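# Place a slip sheet and module in each crate

## Task

In every crate, lay one thin flat slip sheet flat on the crate floor and stand one small metal module on top of that sheet, keeping the module the same side up as it is now. Afterwards, return each tool to the stand slot it came from, release everything, and move the arm well away from the tools. A tool still locked to the arm counts as part of the arm.

## Robot and tools

Robot: a single six-joint arm (waist, shoulder, elbow, forearm roll, wrist pitch, wrist roll) with a tool changer at its end. Three tools hang in a stand: grip50 (two-finger gripper, 50 mm stroke), grip85 (two-finger gripper, 85 mm stroke) and cup (suction). tool_id reports grip50, grip85, cup or none.

Frames: everything is in the scene frame. Origin is on the table top under the arm base, +z up, +y to the left when facing along +x. end_effector_position is the centre of the changer's flat face, in metres; end_effector_quat_wxyz is its orientation, w first. The face's own z axis points away from the arm. Tool points, in mm along face x, y, z from the face centre: grip50 grip point (0, -25, 180); grip85 grip point (0, 0, 173) closed, 13 mm closer when fully open; cup rim centre (0, 0, 175). Both grippers close along face x.

execute_actions: argument actions is a list with zero or one item, plus optional pictures (true to get camera images). An empty list just returns the state and images. An action item is {rows, steps}: rows is a list of 1 to 15 rows, steps 5 to 15 (default 15), one row per 1/30 s step, the final row repeating. A wait item is {steps} only, up to 300, counted from the previous result including your reply time. Each row is 15 numbers: x, y, z (absolute target position of the face centre, metres, scene frame), qw, qx, qy, qz (absolute target orientation), then lock, grip50_position, grip50_force_limit, grip50_speed, grip85_position, grip85_force_limit, grip85_speed, cup_suction, each in -1 to 1. A row is refused if its position is over 0.6 m from the last reported position along any face axis. Each step is clipped to 70 mm and 16 degrees from the measured pose, so far targets need several actions; repeat the quaternion in every row. The last 5 steps of an action run after the result is taken.

Tool numbers: lock >0 locks, <0 unlocks, 0 keeps the previous command (about 1 s each). Gripper position +1 is fully open; grip50 pads meet near -0.65, grip85 near -0.8; -1 closes until blocked. Force limit -1 gives about 20 N, +1 about 185 N (grip50) or 235 N (grip85). Speed -1 about 20 mm/s, +1 about 150 mm/s. cup_suction above 0.01 is on, else off and vented. Tool commands only work once that tool's readings show numbers instead of n/a.

move: argument target is one 15-number row as above (absolute pose plus tool numbers); speed in m/s, 0.002 to 0.5, default 0.25 (turning up to twice that in rad/s). It drives a straight path lasting 0.5 to 10 s and does not avoid obstacles. The result adds a move: line (done, off_target, moving, held, fault) with limits (paced = clipped, held = some steps blocked) and the distance to target.

wait: seconds, 0 to 10. zoom_image: camera (cam_head_left, cam_head_right, cam_high, cam_low, cam_wrist, all 504x504) and region [x0, y0, x1, y1] in pixels from the top-left, at most 504 by 504. finished_scene: the current scene number; irreversible, only after all goals and the tool return are done.

Result lines: state pose and velocities; joint positions and torques; plate_near, locked, unlocked, in_stand, unlock_refused; tool readings such as grip50_object_status / grip85_object_status (0 moving, 1 stopped while opening, 2 stopped while closing = gripped, 3 at target or pads met, also possible for thin parts), position_measured counts (grip50 opening = (250 - counts) x 0.202 mm; grip85 about 78 = 60 mm, 130 = 40 mm, 180 = 20 mm, 230 = closed), cup_suction_measured (1 = strong vacuum, near 0 = no seal) and cup_part_present. HELD marks steps the clearance check blocked; pose unreachable means it altered a command. Hand target shows where the controller is heading.

Tool pickup: put the face on the plate within about 1 mm and 1 degree, with the face's -y toward the fork's open side. When plate_near is 1 send lock +1 and wait for locked = 1; the gripper then cycles closed and open by itself. Lift 20 mm (10 to 30), slide at least 110 mm out along face -y, then rise. Returning is the reverse; when in_stand is 1, hold still, send lock -1, wait for unlocked = 1, then back away. Unlocking elsewhere is refused. Slots are 180 mm apart; fork arms sit 40 to 70 mm either side along face x, 18 mm below the plate face.

Cup use: suction on, place the full rim flat on a smooth face away from edges; it pulls the part up to 12 mm closer. To release, set it down, suction off, raise 15 mm.

Avoid: contact force of 144 N or joint torque at the load limits (waist/shoulder 316, elbow 148, wrist joints 41.8 N m) causes a 10 s fault stop. The arm is stiff, so aim only slightly into contact and move slowly near things. Never drop or push anything off the table, avoid slams and slips, and watch for MOTOR HOT warnings when holding loads. Loose objects may occasionally be nudged by outside pushes.

Each tool is called after ">>>" as a command line: name --argument value for each argument, lists and objects as JSON in quotes; but a table of rows of numbers goes row by row, as --pt "numbers of a row", without its own name.

## Session

>>> execute_actions --actions '[]'

Scene clock: 0.00 s of 15600.00 s.
end_effector_position=(+0.3742, -0.3842, +0.1723) locked=0 unlocked=1 plate_near=0 in_stand=0 unlock_refused=0 tool_id=none grip50_position_measured=n/a grip50_object_status=n/a grip85_position_measured=n/a grip85_object_status=n/a cup_suction_measured=n/a cup_part_present=n/a end_effector_quat_wxyz=(-0.117, +0.303, +0.919, +0.224) end_effector_velocity=(-0.000, +0.000, -0.000) end_effector_angular_velocity=(+0.001, +0.000, +0.000)
Joint positions: [-0.95   0.374  2.001  0.229  1.237 -1.996]
Joint velocities: [ 0.     0.     0.    -0.     0.001 -0.   ]
Joint torques (N m, as the joint torque sensors report them, + toward a larger angle): no reading
Hand target: +0.374, -0.384, +0.172; -0.117, +0.303, +0.919, +0.224

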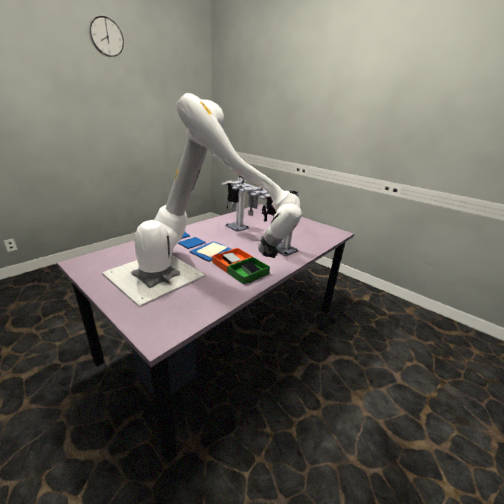

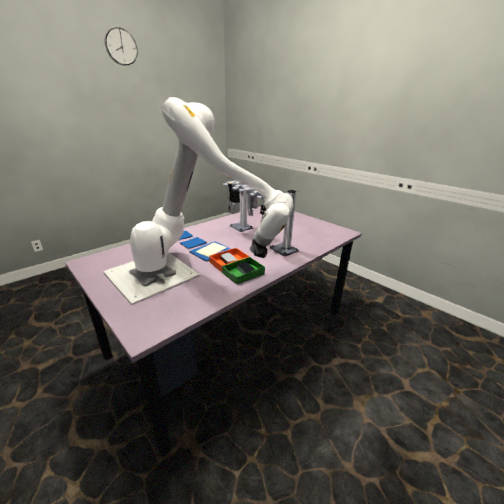

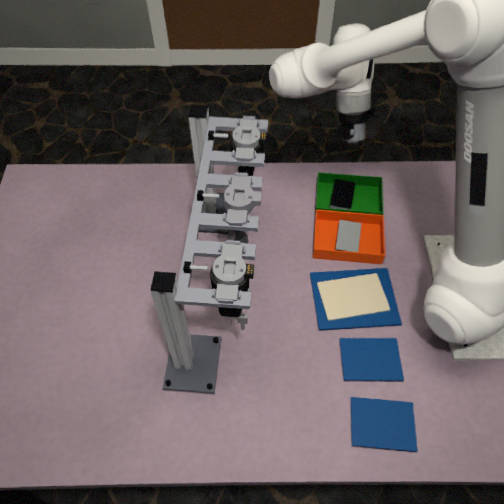

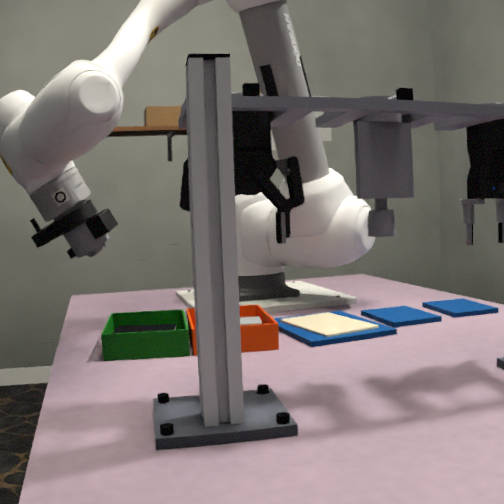

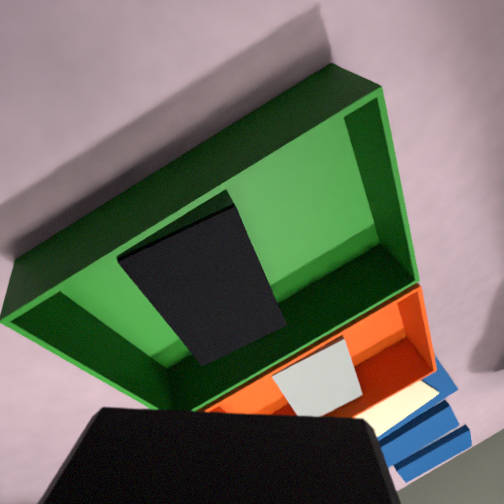

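>>> zoom_image --camera "cam_high" --region '[280, 150, 480, 470]'

>>> zoom_image --camera "cam_low" --region '[80, 270, 504, 380]'

>>> zoom_image --camera "cam_high" --region '[140, 90, 300, 400]'

>>> zoom_image --camera "cam_head_left" --region '[150, 160, 330, 310]'

Region (280, 150, 480, 470) of cam_high's 504x504 image, scaled by 1.575, with more detail than that image has; it fills the left 315 columns of this view, and the rest is white.

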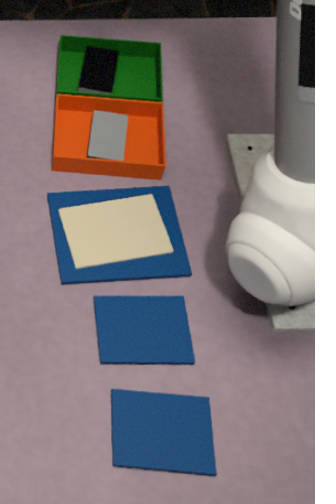

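Region (80, 270, 504, 380) of cam_low's 504x504 image, scaled by 1.189, with more detail than that image has; it fills the top 131 rows of this view, and the rest is white.

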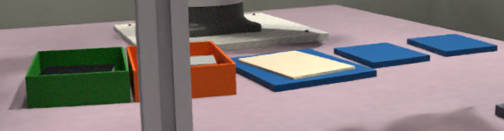

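Region (140, 90, 300, 400) of cam_high's 504x504 image, scaled by 1.626, with more detail than that image has; it fills the left 260 columns of this view, and the rest is white.

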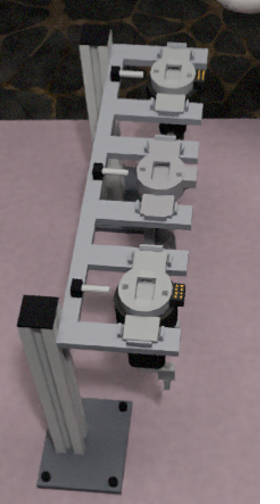

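Region (150, 160, 330, 310) of cam_head_left's 504x504 image, scaled by 2.800, with more detail than that image has.

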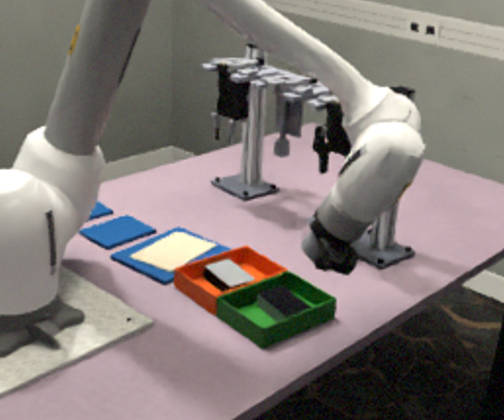

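>>> move --target '[0.40,-0.22,0.50,0,0.7071,0.7071,0,0,1,0,0,1,0,0,0]' --speed 0.25

Scene clock: 4.33 s of 15600.00 s.
end_effector_position=(+0.4007, -0.2202, +0.5004) locked=0 unlocked=1 plate_near=0 in_stand=0 unlock_refused=0 tool_id=none grip50_position_measured=n/a grip50_object_status=n/a grip85_position_measured=n/a grip85_object_status=n/a cup_suction_measured=n/a cup_part_present=n/a end_effector_quat_wxyz=(+0.000, +0.707, +0.707, -0.000) end_effector_velocity=(+0.000, +0.000, +0.000) end_effector_angular_velocity=(-0.001, +0.001, -0.002)
Joint positions: [-0.577 -0.152  1.88  -0.01   1.416 -0.562]
Joint velocities: [ 0.002  0.001 -0.001 -0.001  0.001  0.003]
Joint torques (N m, as the joint torque sensors report them, + toward a larger angle): [ -4.16 -26.86 -44.51   4.51   0.11   0.18]
Hand target: +0.401, -0.220, +0.500; +0.000, +0.707, +0.707, -0.000
Off the commanded pose: 0.001 m, 0 deg.
Kept back: nothing.
move: done

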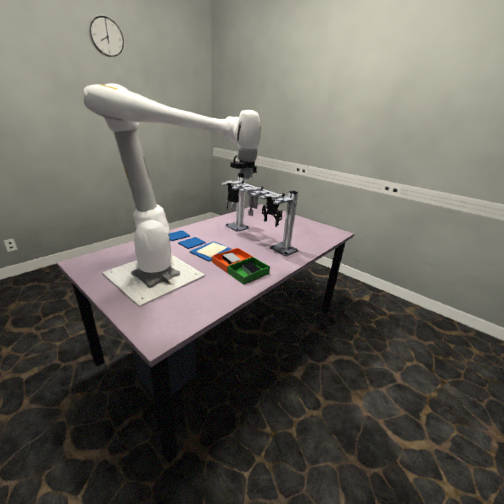

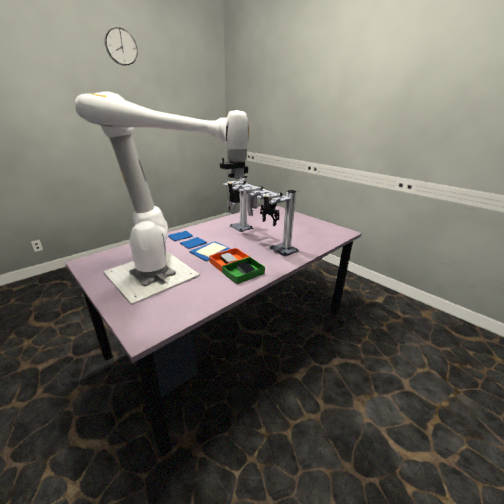

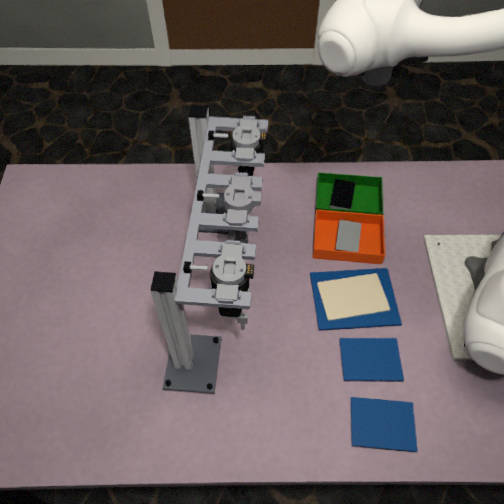

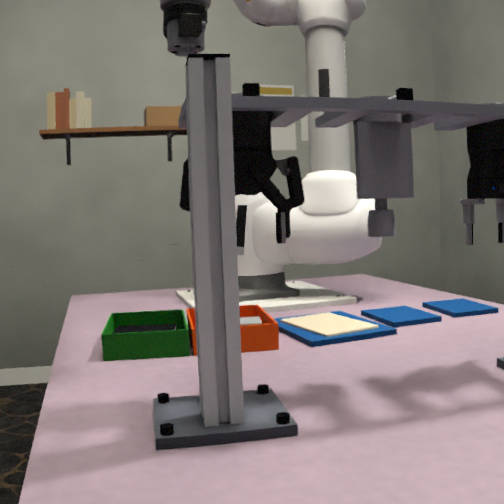

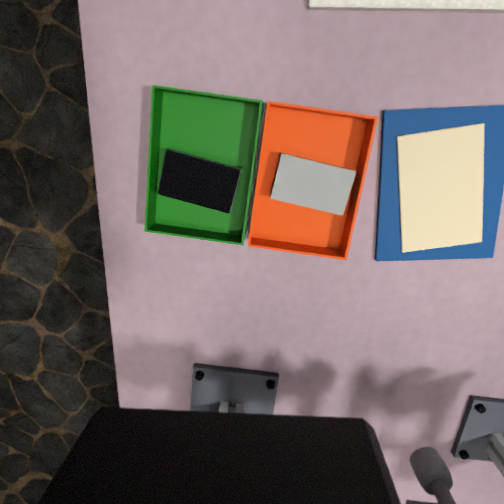

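>>> move --target '[0.40,-0.12,0.50,0,0.7071,0.7071,0,0,1,0,0,1,0,0,0]' --speed 0.25

Scene clock: 5.50 s of 15600.00 s.
end_effector_position=(+0.4002, -0.1199, +0.5001) locked=0 unlocked=1 plate_near=0 in_stand=0 unlock_refused=0 tool_id=none grip50_position_measured=n/a grip50_object_status=n/a grip85_position_measured=n/a grip85_object_status=n/a cup_suction_measured=n/a cup_part_present=n/a end_effector_quat_wxyz=(+0.000, +0.707, +0.707, +0.000) end_effector_velocity=(+0.000, +0.001, +0.000) end_effector_angular_velocity=(-0.000, +0.000, +0.000)
Joint positions: [-0.373 -0.217  1.933 -0.009  1.429 -0.359]
Joint velocities: [ 0.002 -0.     0.    -0.     0.     0.002]
Joint torques (N m, as the joint torque sensors report them, + toward a larger angle): [ -4.77 -20.06 -44.44   4.61   0.08   0.08]
Hand target: +0.400, -0.120, +0.500; +0.000, +0.707, +0.707, +0.000
Off the commanded pose: 0.000 m, 0 deg.
Kept back: nothing.
move: done

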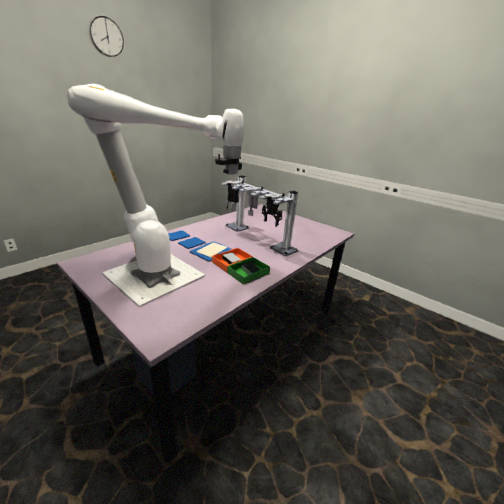

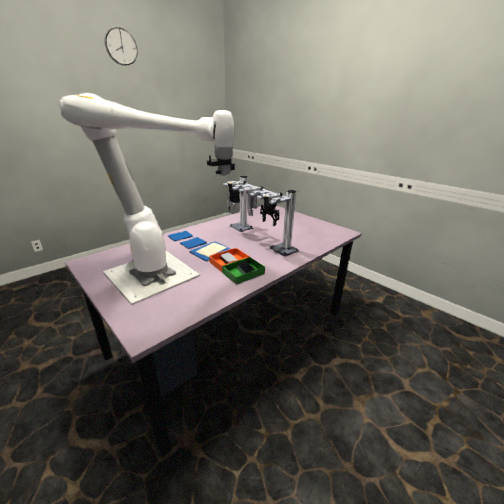

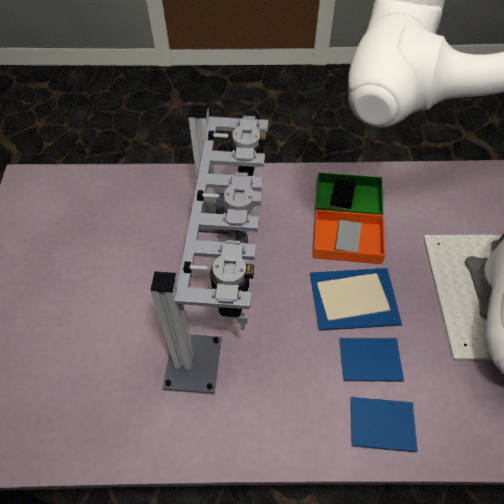

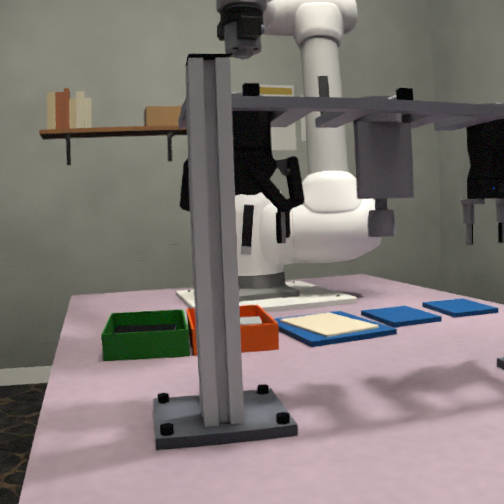

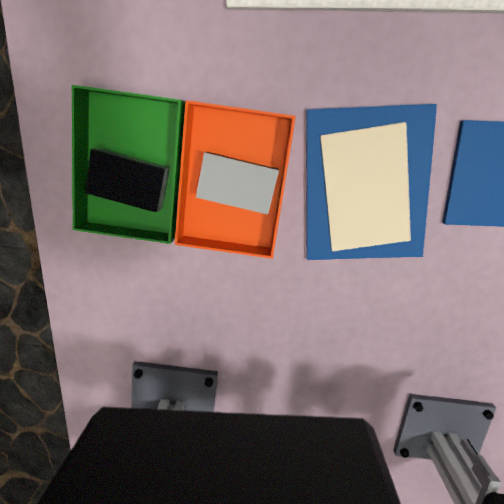

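>>> move --target '[0.58,-0.05,0.66,0,0.7071,0.7071,0,0,1,0,0,1,0,0,0]' --speed 0.25

Scene clock: 7.73 s of 15600.00 s.
end_effector_position=(+0.5803, -0.0501, +0.6597) locked=0 unlocked=1 plate_near=0 in_stand=0 unlock_refused=0 tool_id=none grip50_position_measured=n/a grip50_object_status=n/a grip85_position_measured=n/a grip85_object_status=n/a cup_suction_measured=n/a cup_part_present=n/a end_effector_quat_wxyz=(+0.000, +0.707, +0.707, +0.000) end_effector_velocity=(+0.000, +0.000, +0.001) end_effector_angular_velocity=(-0.001, +0.000, -0.000)
Joint positions: [-0.147  0.051  1.407 -0.007  1.69  -0.135]
Joint velocities: [ 0.     0.001 -0.002 -0.001  0.002  0.   ]
Joint torques (N m, as the joint torque sensors report them, + toward a larger angle): [ -3.66 -49.17 -44.06   4.57   0.01  -0.06]
Hand target: +0.580, -0.050, +0.660; +0.000, +0.707, +0.707, +0.000
Off the commanded pose: 0.000 m, 0 deg.
Kept back: nothing.
move: done

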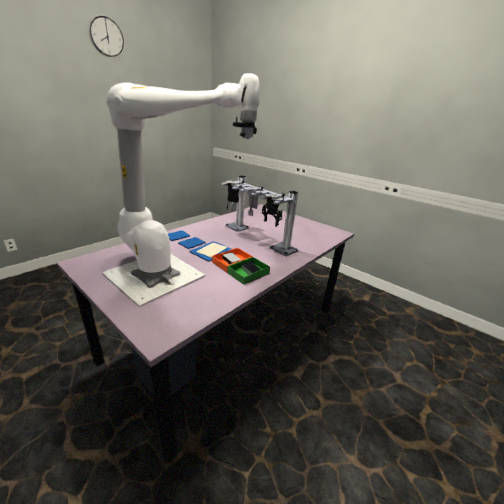

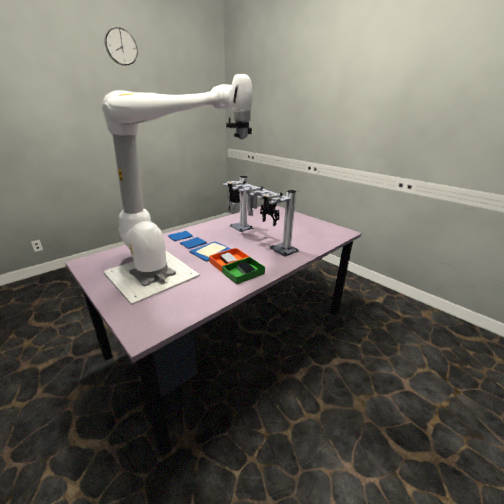

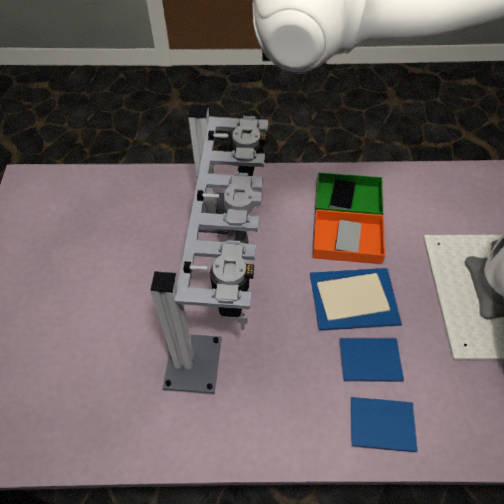

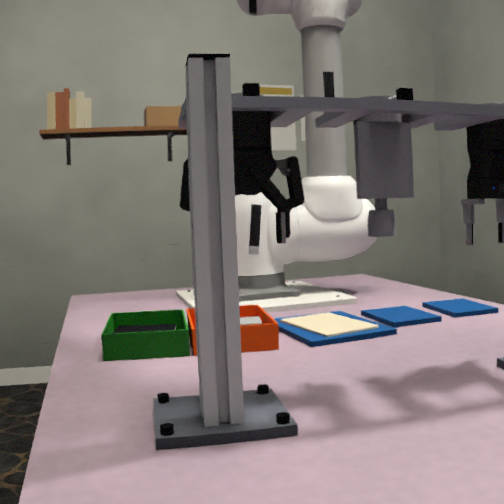

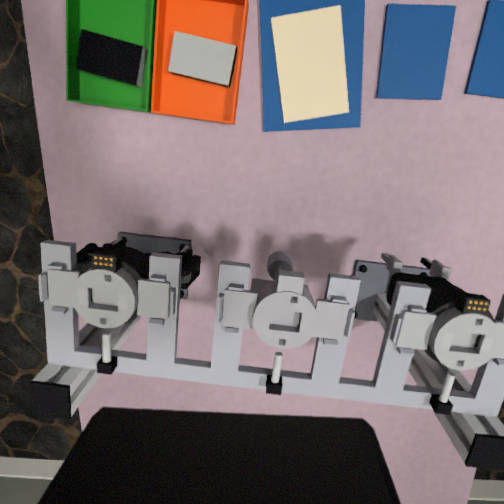

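>>> move --target '[0.58,-0.01,0.54,0,0.749,0.6626,0,0,1,0,0,1,0,0,0]' --speed 0.2

Scene clock: 10.47 s of 15600.00 s.
end_effector_position=(+0.5799, -0.0099, +0.5401) locked=0 unlocked=1 plate_near=0 in_stand=0 unlock_refused=0 tool_id=none grip50_position_measured=n/a grip50_object_status=n/a grip85_position_measured=n/a grip85_object_status=n/a cup_suction_measured=n/a cup_part_present=n/a end_effector_quat_wxyz=(-0.000, +0.749, +0.663, +0.000) end_effector_velocity=(+0.001, -0.000, -0.002) end_effector_angular_velocity=(-0.003, +0.001, -0.000)
Joint positions: [-0.081  0.045  1.628 -0.007  1.475  0.054]
Joint velocities: [ 0.001  0.002  0.001 -0.003 -0.003  0.001]
Joint torques (N m, as the joint torque sensors report them, + toward a larger angle): [ -2.94 -47.62 -44.88   4.69   0.01  -0.19]
Hand target: +0.580, -0.010, +0.540; +0.000, +0.749, +0.663, +0.000
Off the commanded pose: 0.000 m, 0 deg.
Kept back: nothing.
move: done

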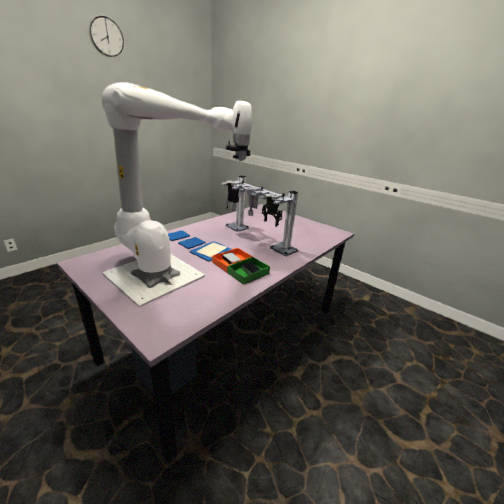

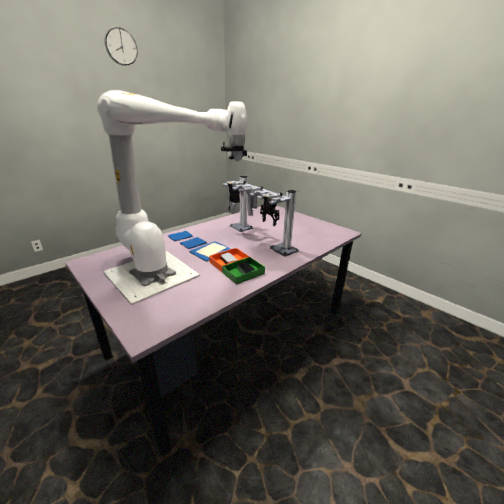

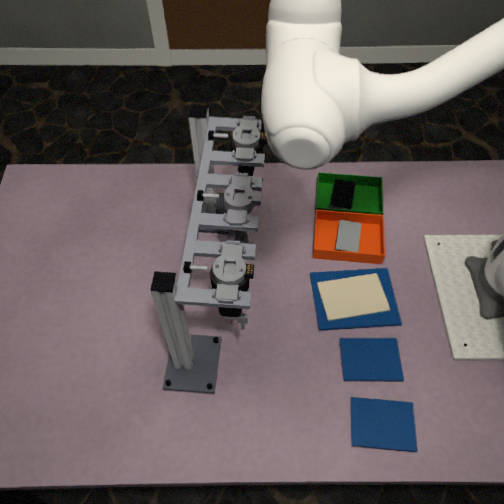

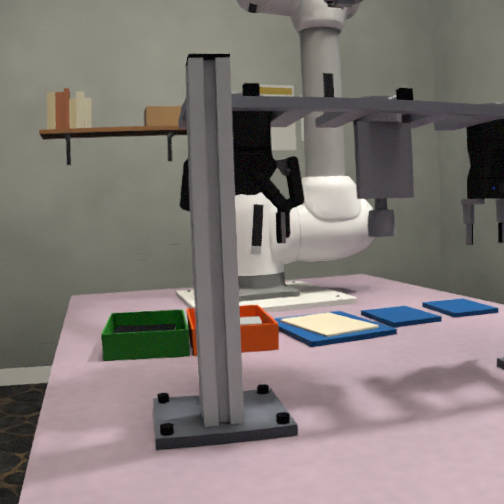

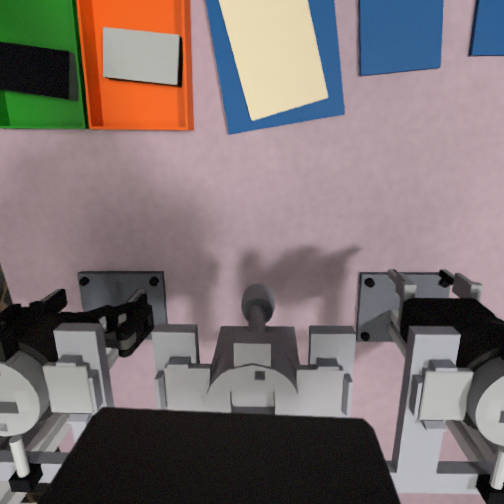

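>>> move --target '[0.655,-0.0192,0.41,0,0.749,0.6626,0,0,1,0,0,1,0,0,0]' --speed 0.15

Scene clock: 13.93 s of 15600.00 s.
end_effector_position=(+0.6548, -0.0193, +0.4099) locked=0 unlocked=1 plate_near=0 in_stand=0 unlock_refused=0 tool_id=none grip50_position_measured=n/a grip50_object_status=n/a grip85_position_measured=n/a grip85_object_status=n/a cup_suction_measured=n/a cup_part_present=n/a end_effector_quat_wxyz=(-0.000, +0.749, +0.663, +0.000) end_effector_velocity=(+0.001, -0.000, +0.000) end_effector_angular_velocity=(-0.000, -0.002, +0.000)
Joint positions: [-0.089  0.207  1.682 -0.007  1.259  0.048]
Joint velocities: [-0.     0.001 -0.001 -0.    -0.001 -0.   ]
Joint torques (N m, as the joint torque sensors report them, + toward a larger angle): [ -2.38 -63.99 -43.14   4.45  -0.02  -0.04]
Hand target: +0.655, -0.019, +0.410; -0.000, +0.749, +0.663, +0.000
Off the commanded pose: 0.000 m, 0 deg.
Kept back: nothing.
move: done

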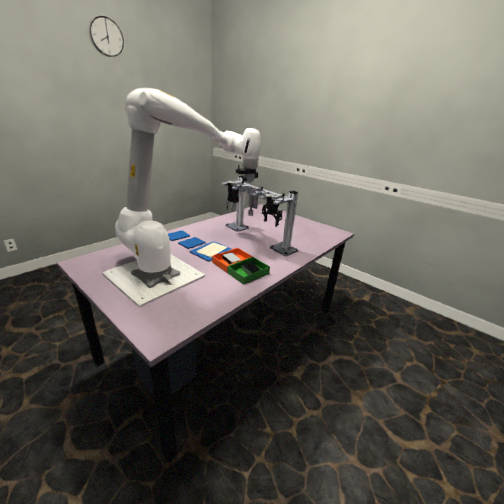

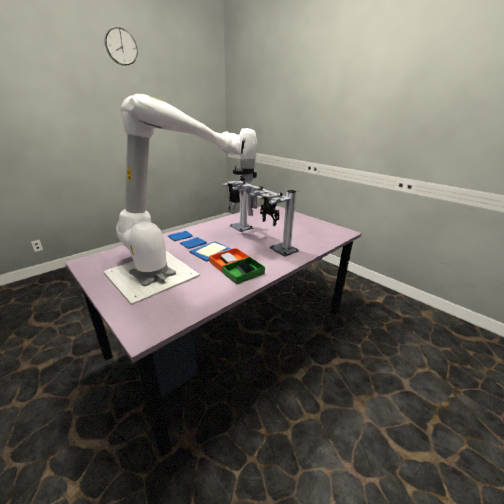

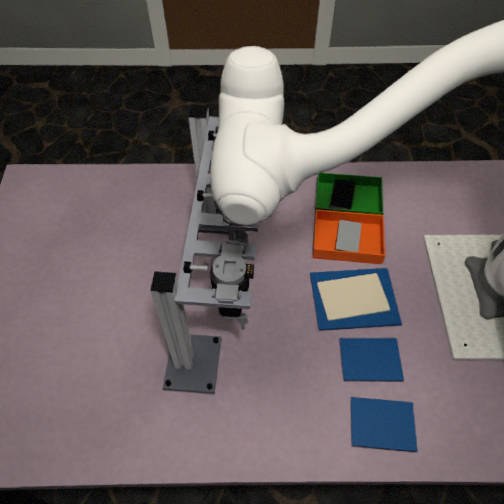

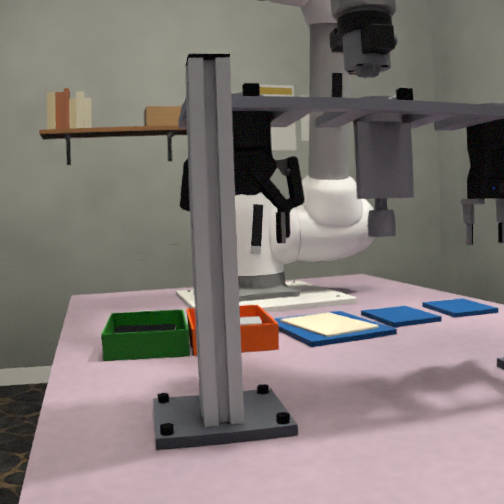

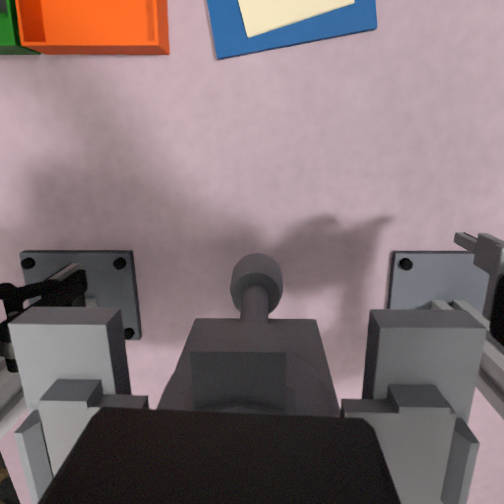

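>>> zoom_image --camera "cam_head_left" --region '[210, 140, 300, 220]'

>>> zoom_image --camera "cam_low" --region '[300, 20, 460, 140]'

Region (210, 140, 300, 220) of cam_head_left's 504x504 image, scaled by 5.600, with more detail than that image has.

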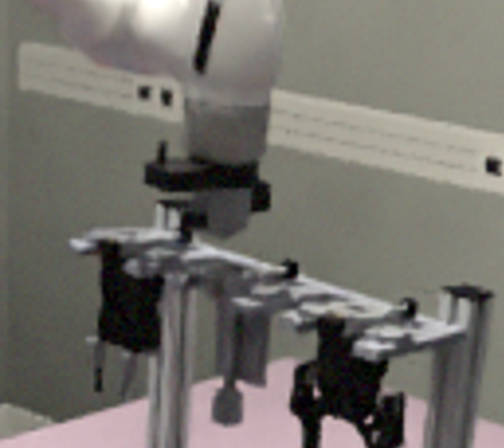

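Region (300, 20, 460, 140) of cam_low's 504x504 image, scaled by 3.150, with more detail than that image has; it fills the top 378 rows of this view, and the rest is white.

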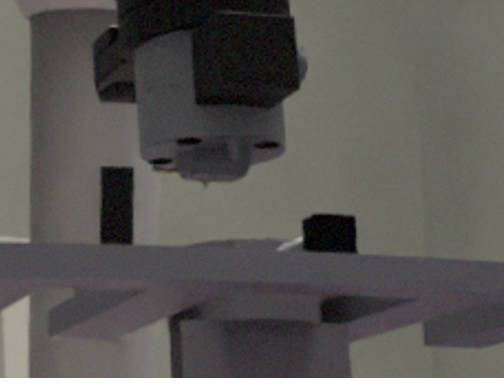

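>>> move --target '[0.655,-0.0192,0.393,0,0.749,0.6626,0,0,1,0,0,1,0,0,0]' --speed 0.02

Scene clock: 17.00 s of 15600.00 s.
end_effector_position=(+0.6550, -0.0192, +0.3930) locked=0 unlocked=1 plate_near=0 in_stand=0 unlock_refused=0 tool_id=none grip50_position_measured=n/a grip50_object_status=n/a grip85_position_measured=n/a grip85_object_status=n/a cup_suction_measured=n/a cup_part_present=n/a end_effector_quat_wxyz=(-0.000, +0.749, +0.663, +0.000) end_effector_velocity=(+0.000, -0.000, -0.001) end_effector_angular_velocity=(-0.000, +0.000, -0.000)
Joint positions: [-0.089  0.216  1.703 -0.007  1.229  0.049]
Joint velocities: [-0.     0.001  0.001 -0.    -0.001  0.   ]
Joint torques (N m, as the joint torque sensors report them, + toward a larger angle): [ -2.88 -63.67 -42.58   4.39  -0.17  -0.01]
Hand target: +0.655, -0.019, +0.393; -0.000, +0.749, +0.663, +0.000
Off the commanded pose: 0.000 m, 0 deg.
Kept back: nothing.
move: done

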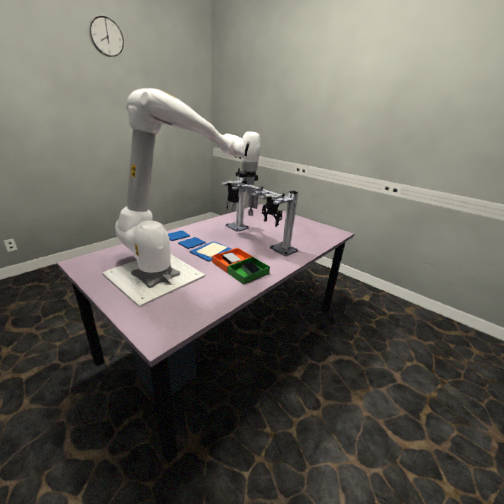

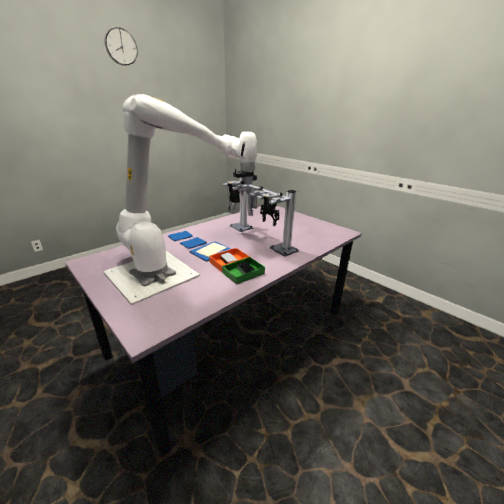

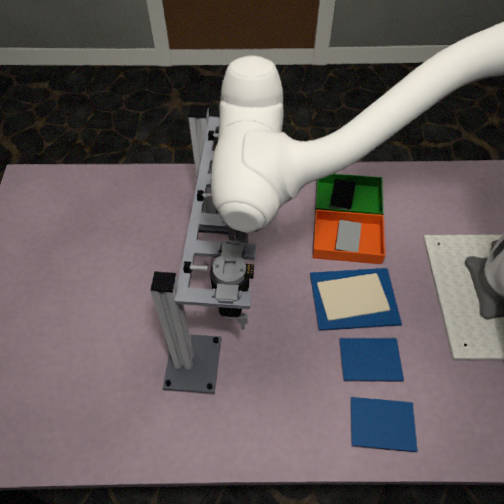

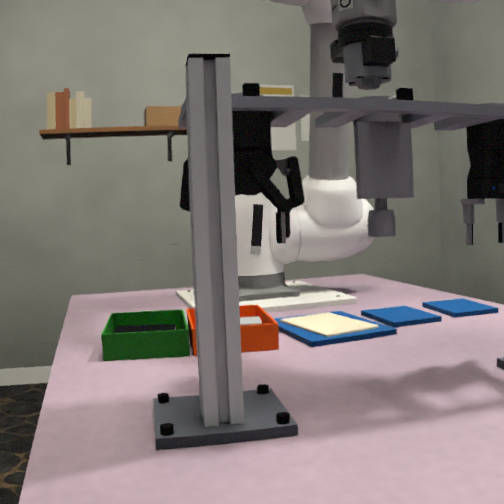

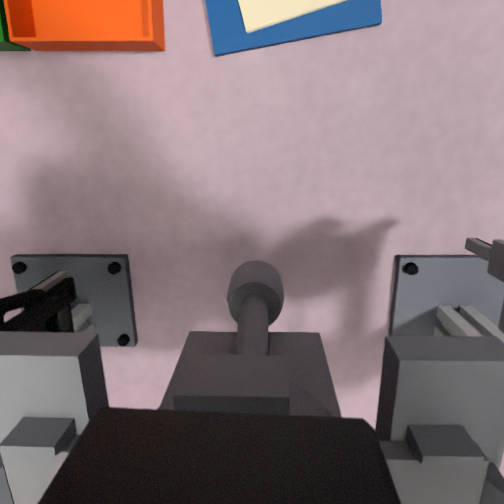

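>>> zoom_image --camera "cam_wrist" --region '[0, 300, 504, 460]'

>>> zoom_image --camera "cam_low" --region '[300, 20, 460, 140]'

Region (0, 300, 504, 460) of cam_wrist's 504x504 image, scaled by 1.000; it fills the top 160 rows of this view, and the rest is white.

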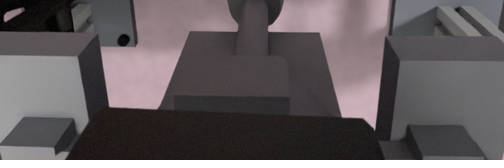

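Region (300, 20, 460, 140) of cam_low's 504x504 image, scaled by 3.150, with more detail than that image has; it fills the top 378 rows of this view, and the rest is white.

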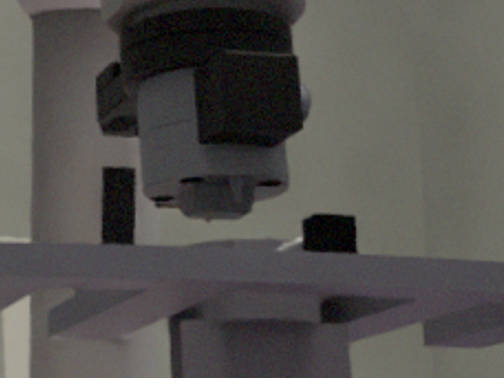

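>>> zoom_image --camera "cam_wrist" --region '[40, 320, 160, 420]'

>>> zoom_image --camera "cam_wrist" --region '[340, 320, 460, 420]'

Region (40, 320, 160, 420) of cam_wrist's 504x504 image, scaled by 4.200, with more detail than that image has.

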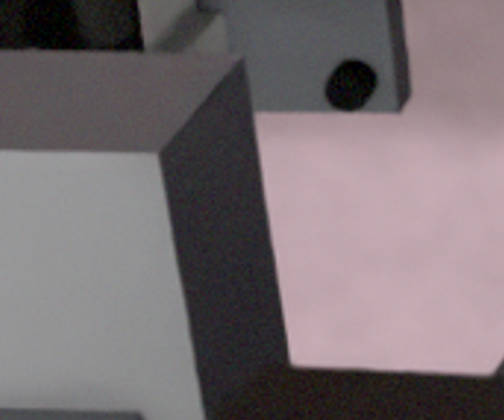

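Region (340, 320, 460, 420) of cam_wrist's 504x504 image, scaled by 4.200, with more detail than that image has.

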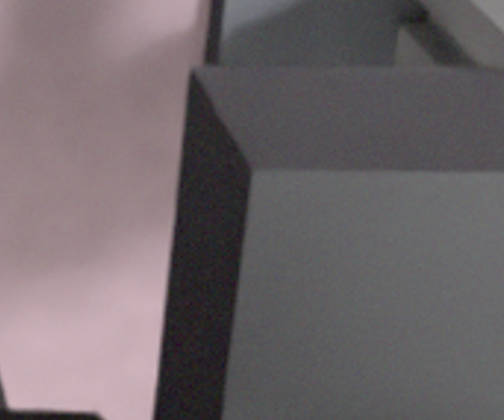

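>>> move --target '[0.6718,-0.0223,0.395,0,0.749,0.6626,0,0,1,0,0,1,0,0,0]' --speed 0.03

>>> zoom_image --camera "cam_low" --region '[300, 20, 460, 140]'

>>> zoom_image --camera "cam_head_left" --region '[220, 160, 280, 210]'

Scene clock: 20.90 s of 15600.00 s.
end_effector_position=(+0.6718, -0.0223, +0.3950) locked=0 unlocked=1 plate_near=0 in_stand=0 unlock_refused=0 tool_id=none grip50_position_measured=n/a grip50_object_status=n/a grip85_position_measured=n/a grip85_object_status=n/a cup_suction_measured=n/a cup_part_present=n/a end_effector_quat_wxyz=(-0.000, +0.749, +0.663, -0.000) end_effector_velocity=(+0.000, -0.000, +0.000) end_effector_angular_velocity=(+0.000, -0.000, -0.001)
Joint positions: [-0.091  0.241  1.668 -0.007  1.239  0.046]
Joint velocities: [-0.     0.    -0.001  0.     0.001  0.   ]
Joint torques (N m, as the joint torque sensors report them, + toward a larger angle): [ -3.82 -65.44 -42.74   4.36   0.03   0.  ]
Hand target: +0.672, -0.022, +0.395; +0.000, +0.749, +0.663, -0.000
Off the commanded pose: 0.000 m, 0 deg.
Kept back: nothing.
move: done

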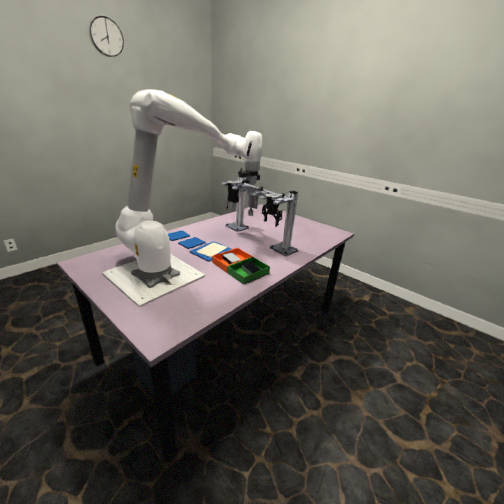

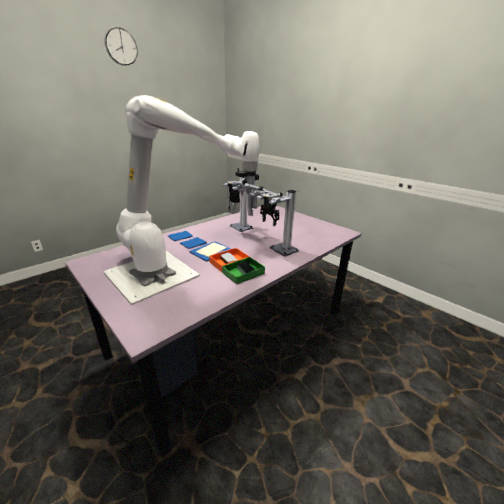

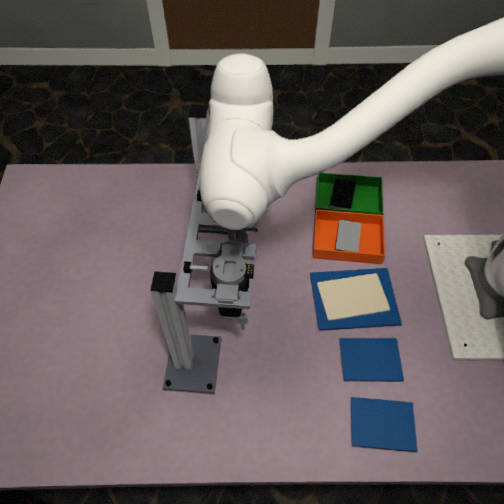

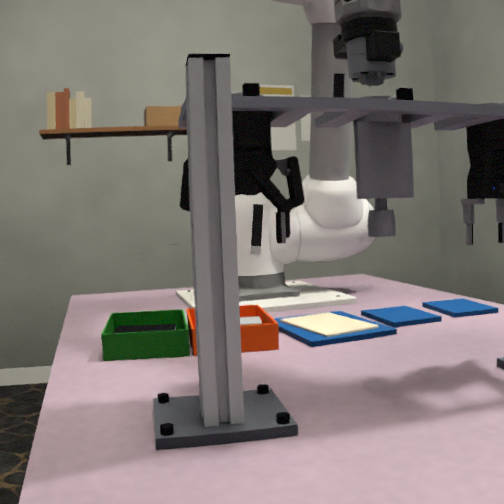

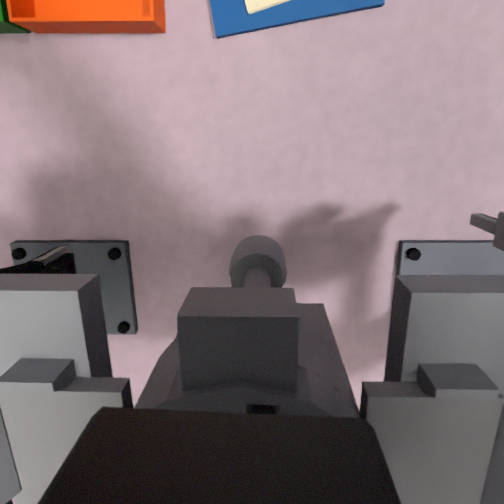

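Region (300, 20, 460, 140) of cam_low's 504x504 image, scaled by 3.150, with more detail than that image has; it fills the top 378 rows of this view, and the rest is white.

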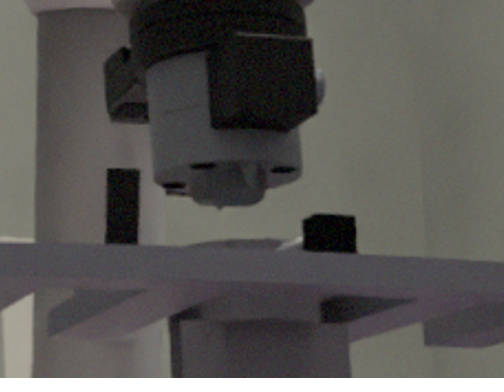

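Region (220, 160, 280, 210) of cam_head_left's 504x504 image, scaled by 8.400, with more detail than that image has.

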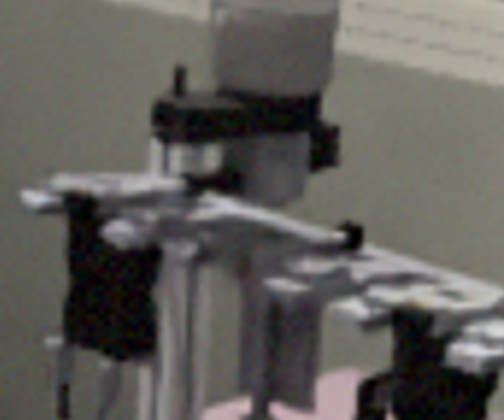

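>>> move --target '[0.6718,-0.0223,0.384,0,0.749,0.6626,0,0,1,0,0,1,0,0,0]' --speed 0.015

>>> zoom_image --camera "cam_low" --region '[300, 20, 460, 140]'

Scene clock: 22.87 s of 15600.00 s.
end_effector_position=(+0.6718, -0.0223, +0.3840) locked=0 unlocked=1 plate_near=0 in_stand=0 unlock_refused=0 tool_id=none grip50_position_measured=n/a grip50_object_status=n/a grip85_position_measured=n/a grip85_object_status=n/a cup_suction_measured=n/a cup_part_present=n/a end_effector_quat_wxyz=(+0.000, +0.749, +0.663, +0.000) end_effector_velocity=(+0.000, +0.000, -0.002) end_effector_angular_velocity=(+0.000, +0.002, +0.000)
Joint positions: [-0.091  0.247  1.681 -0.007  1.22   0.046]
Joint velocities: [ 0.     0.002  0.001 -0.    -0.001 -0.   ]
Joint torques (N m, as the joint torque sensors report them, + toward a larger angle): [ -2.35 -66.   -42.39   4.37   0.17   0.05]
Hand target: +0.672, -0.022, +0.384; -0.000, +0.749, +0.663, +0.000
Off the commanded pose: 0.000 m, 0 deg.
Kept back: nothing.
move: done

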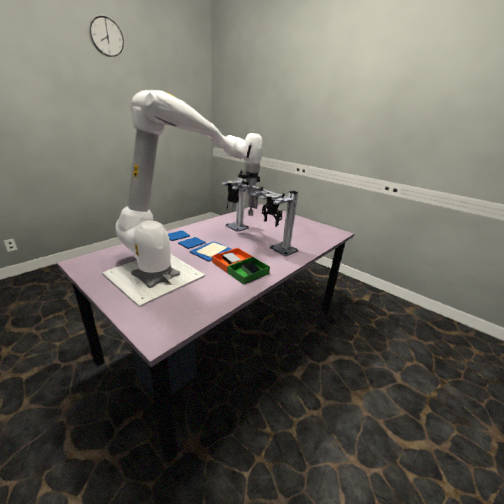

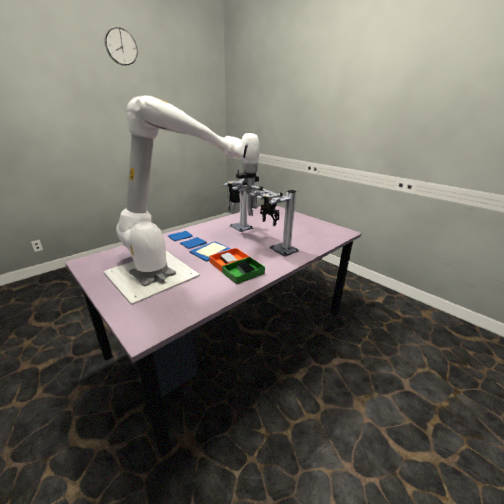

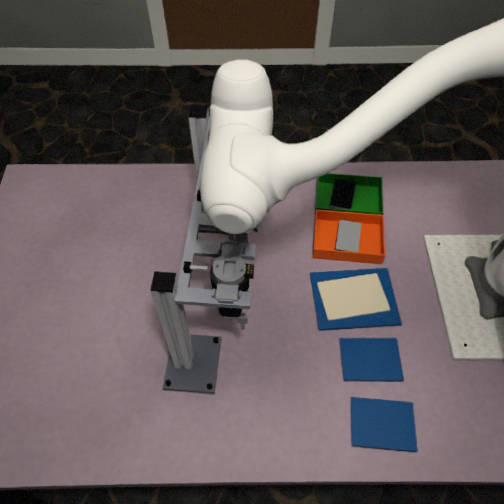

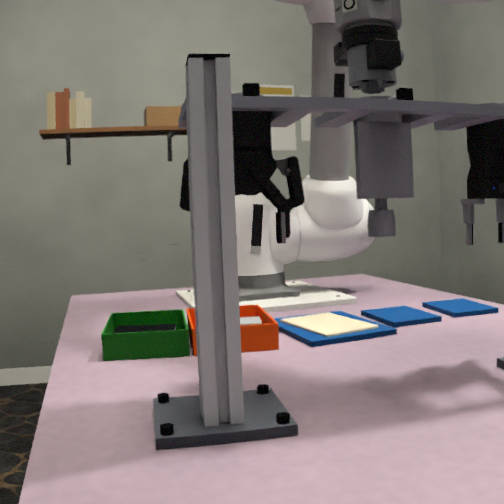

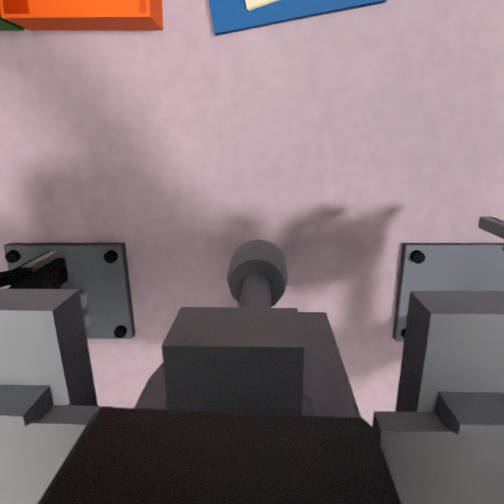

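Region (300, 20, 460, 140) of cam_low's 504x504 image, scaled by 3.150, with more detail than that image has; it fills the top 378 rows of this view, and the rest is white.

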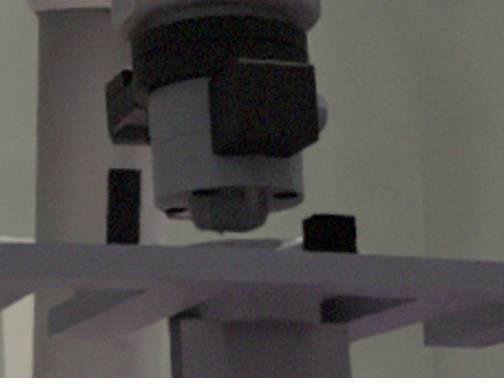

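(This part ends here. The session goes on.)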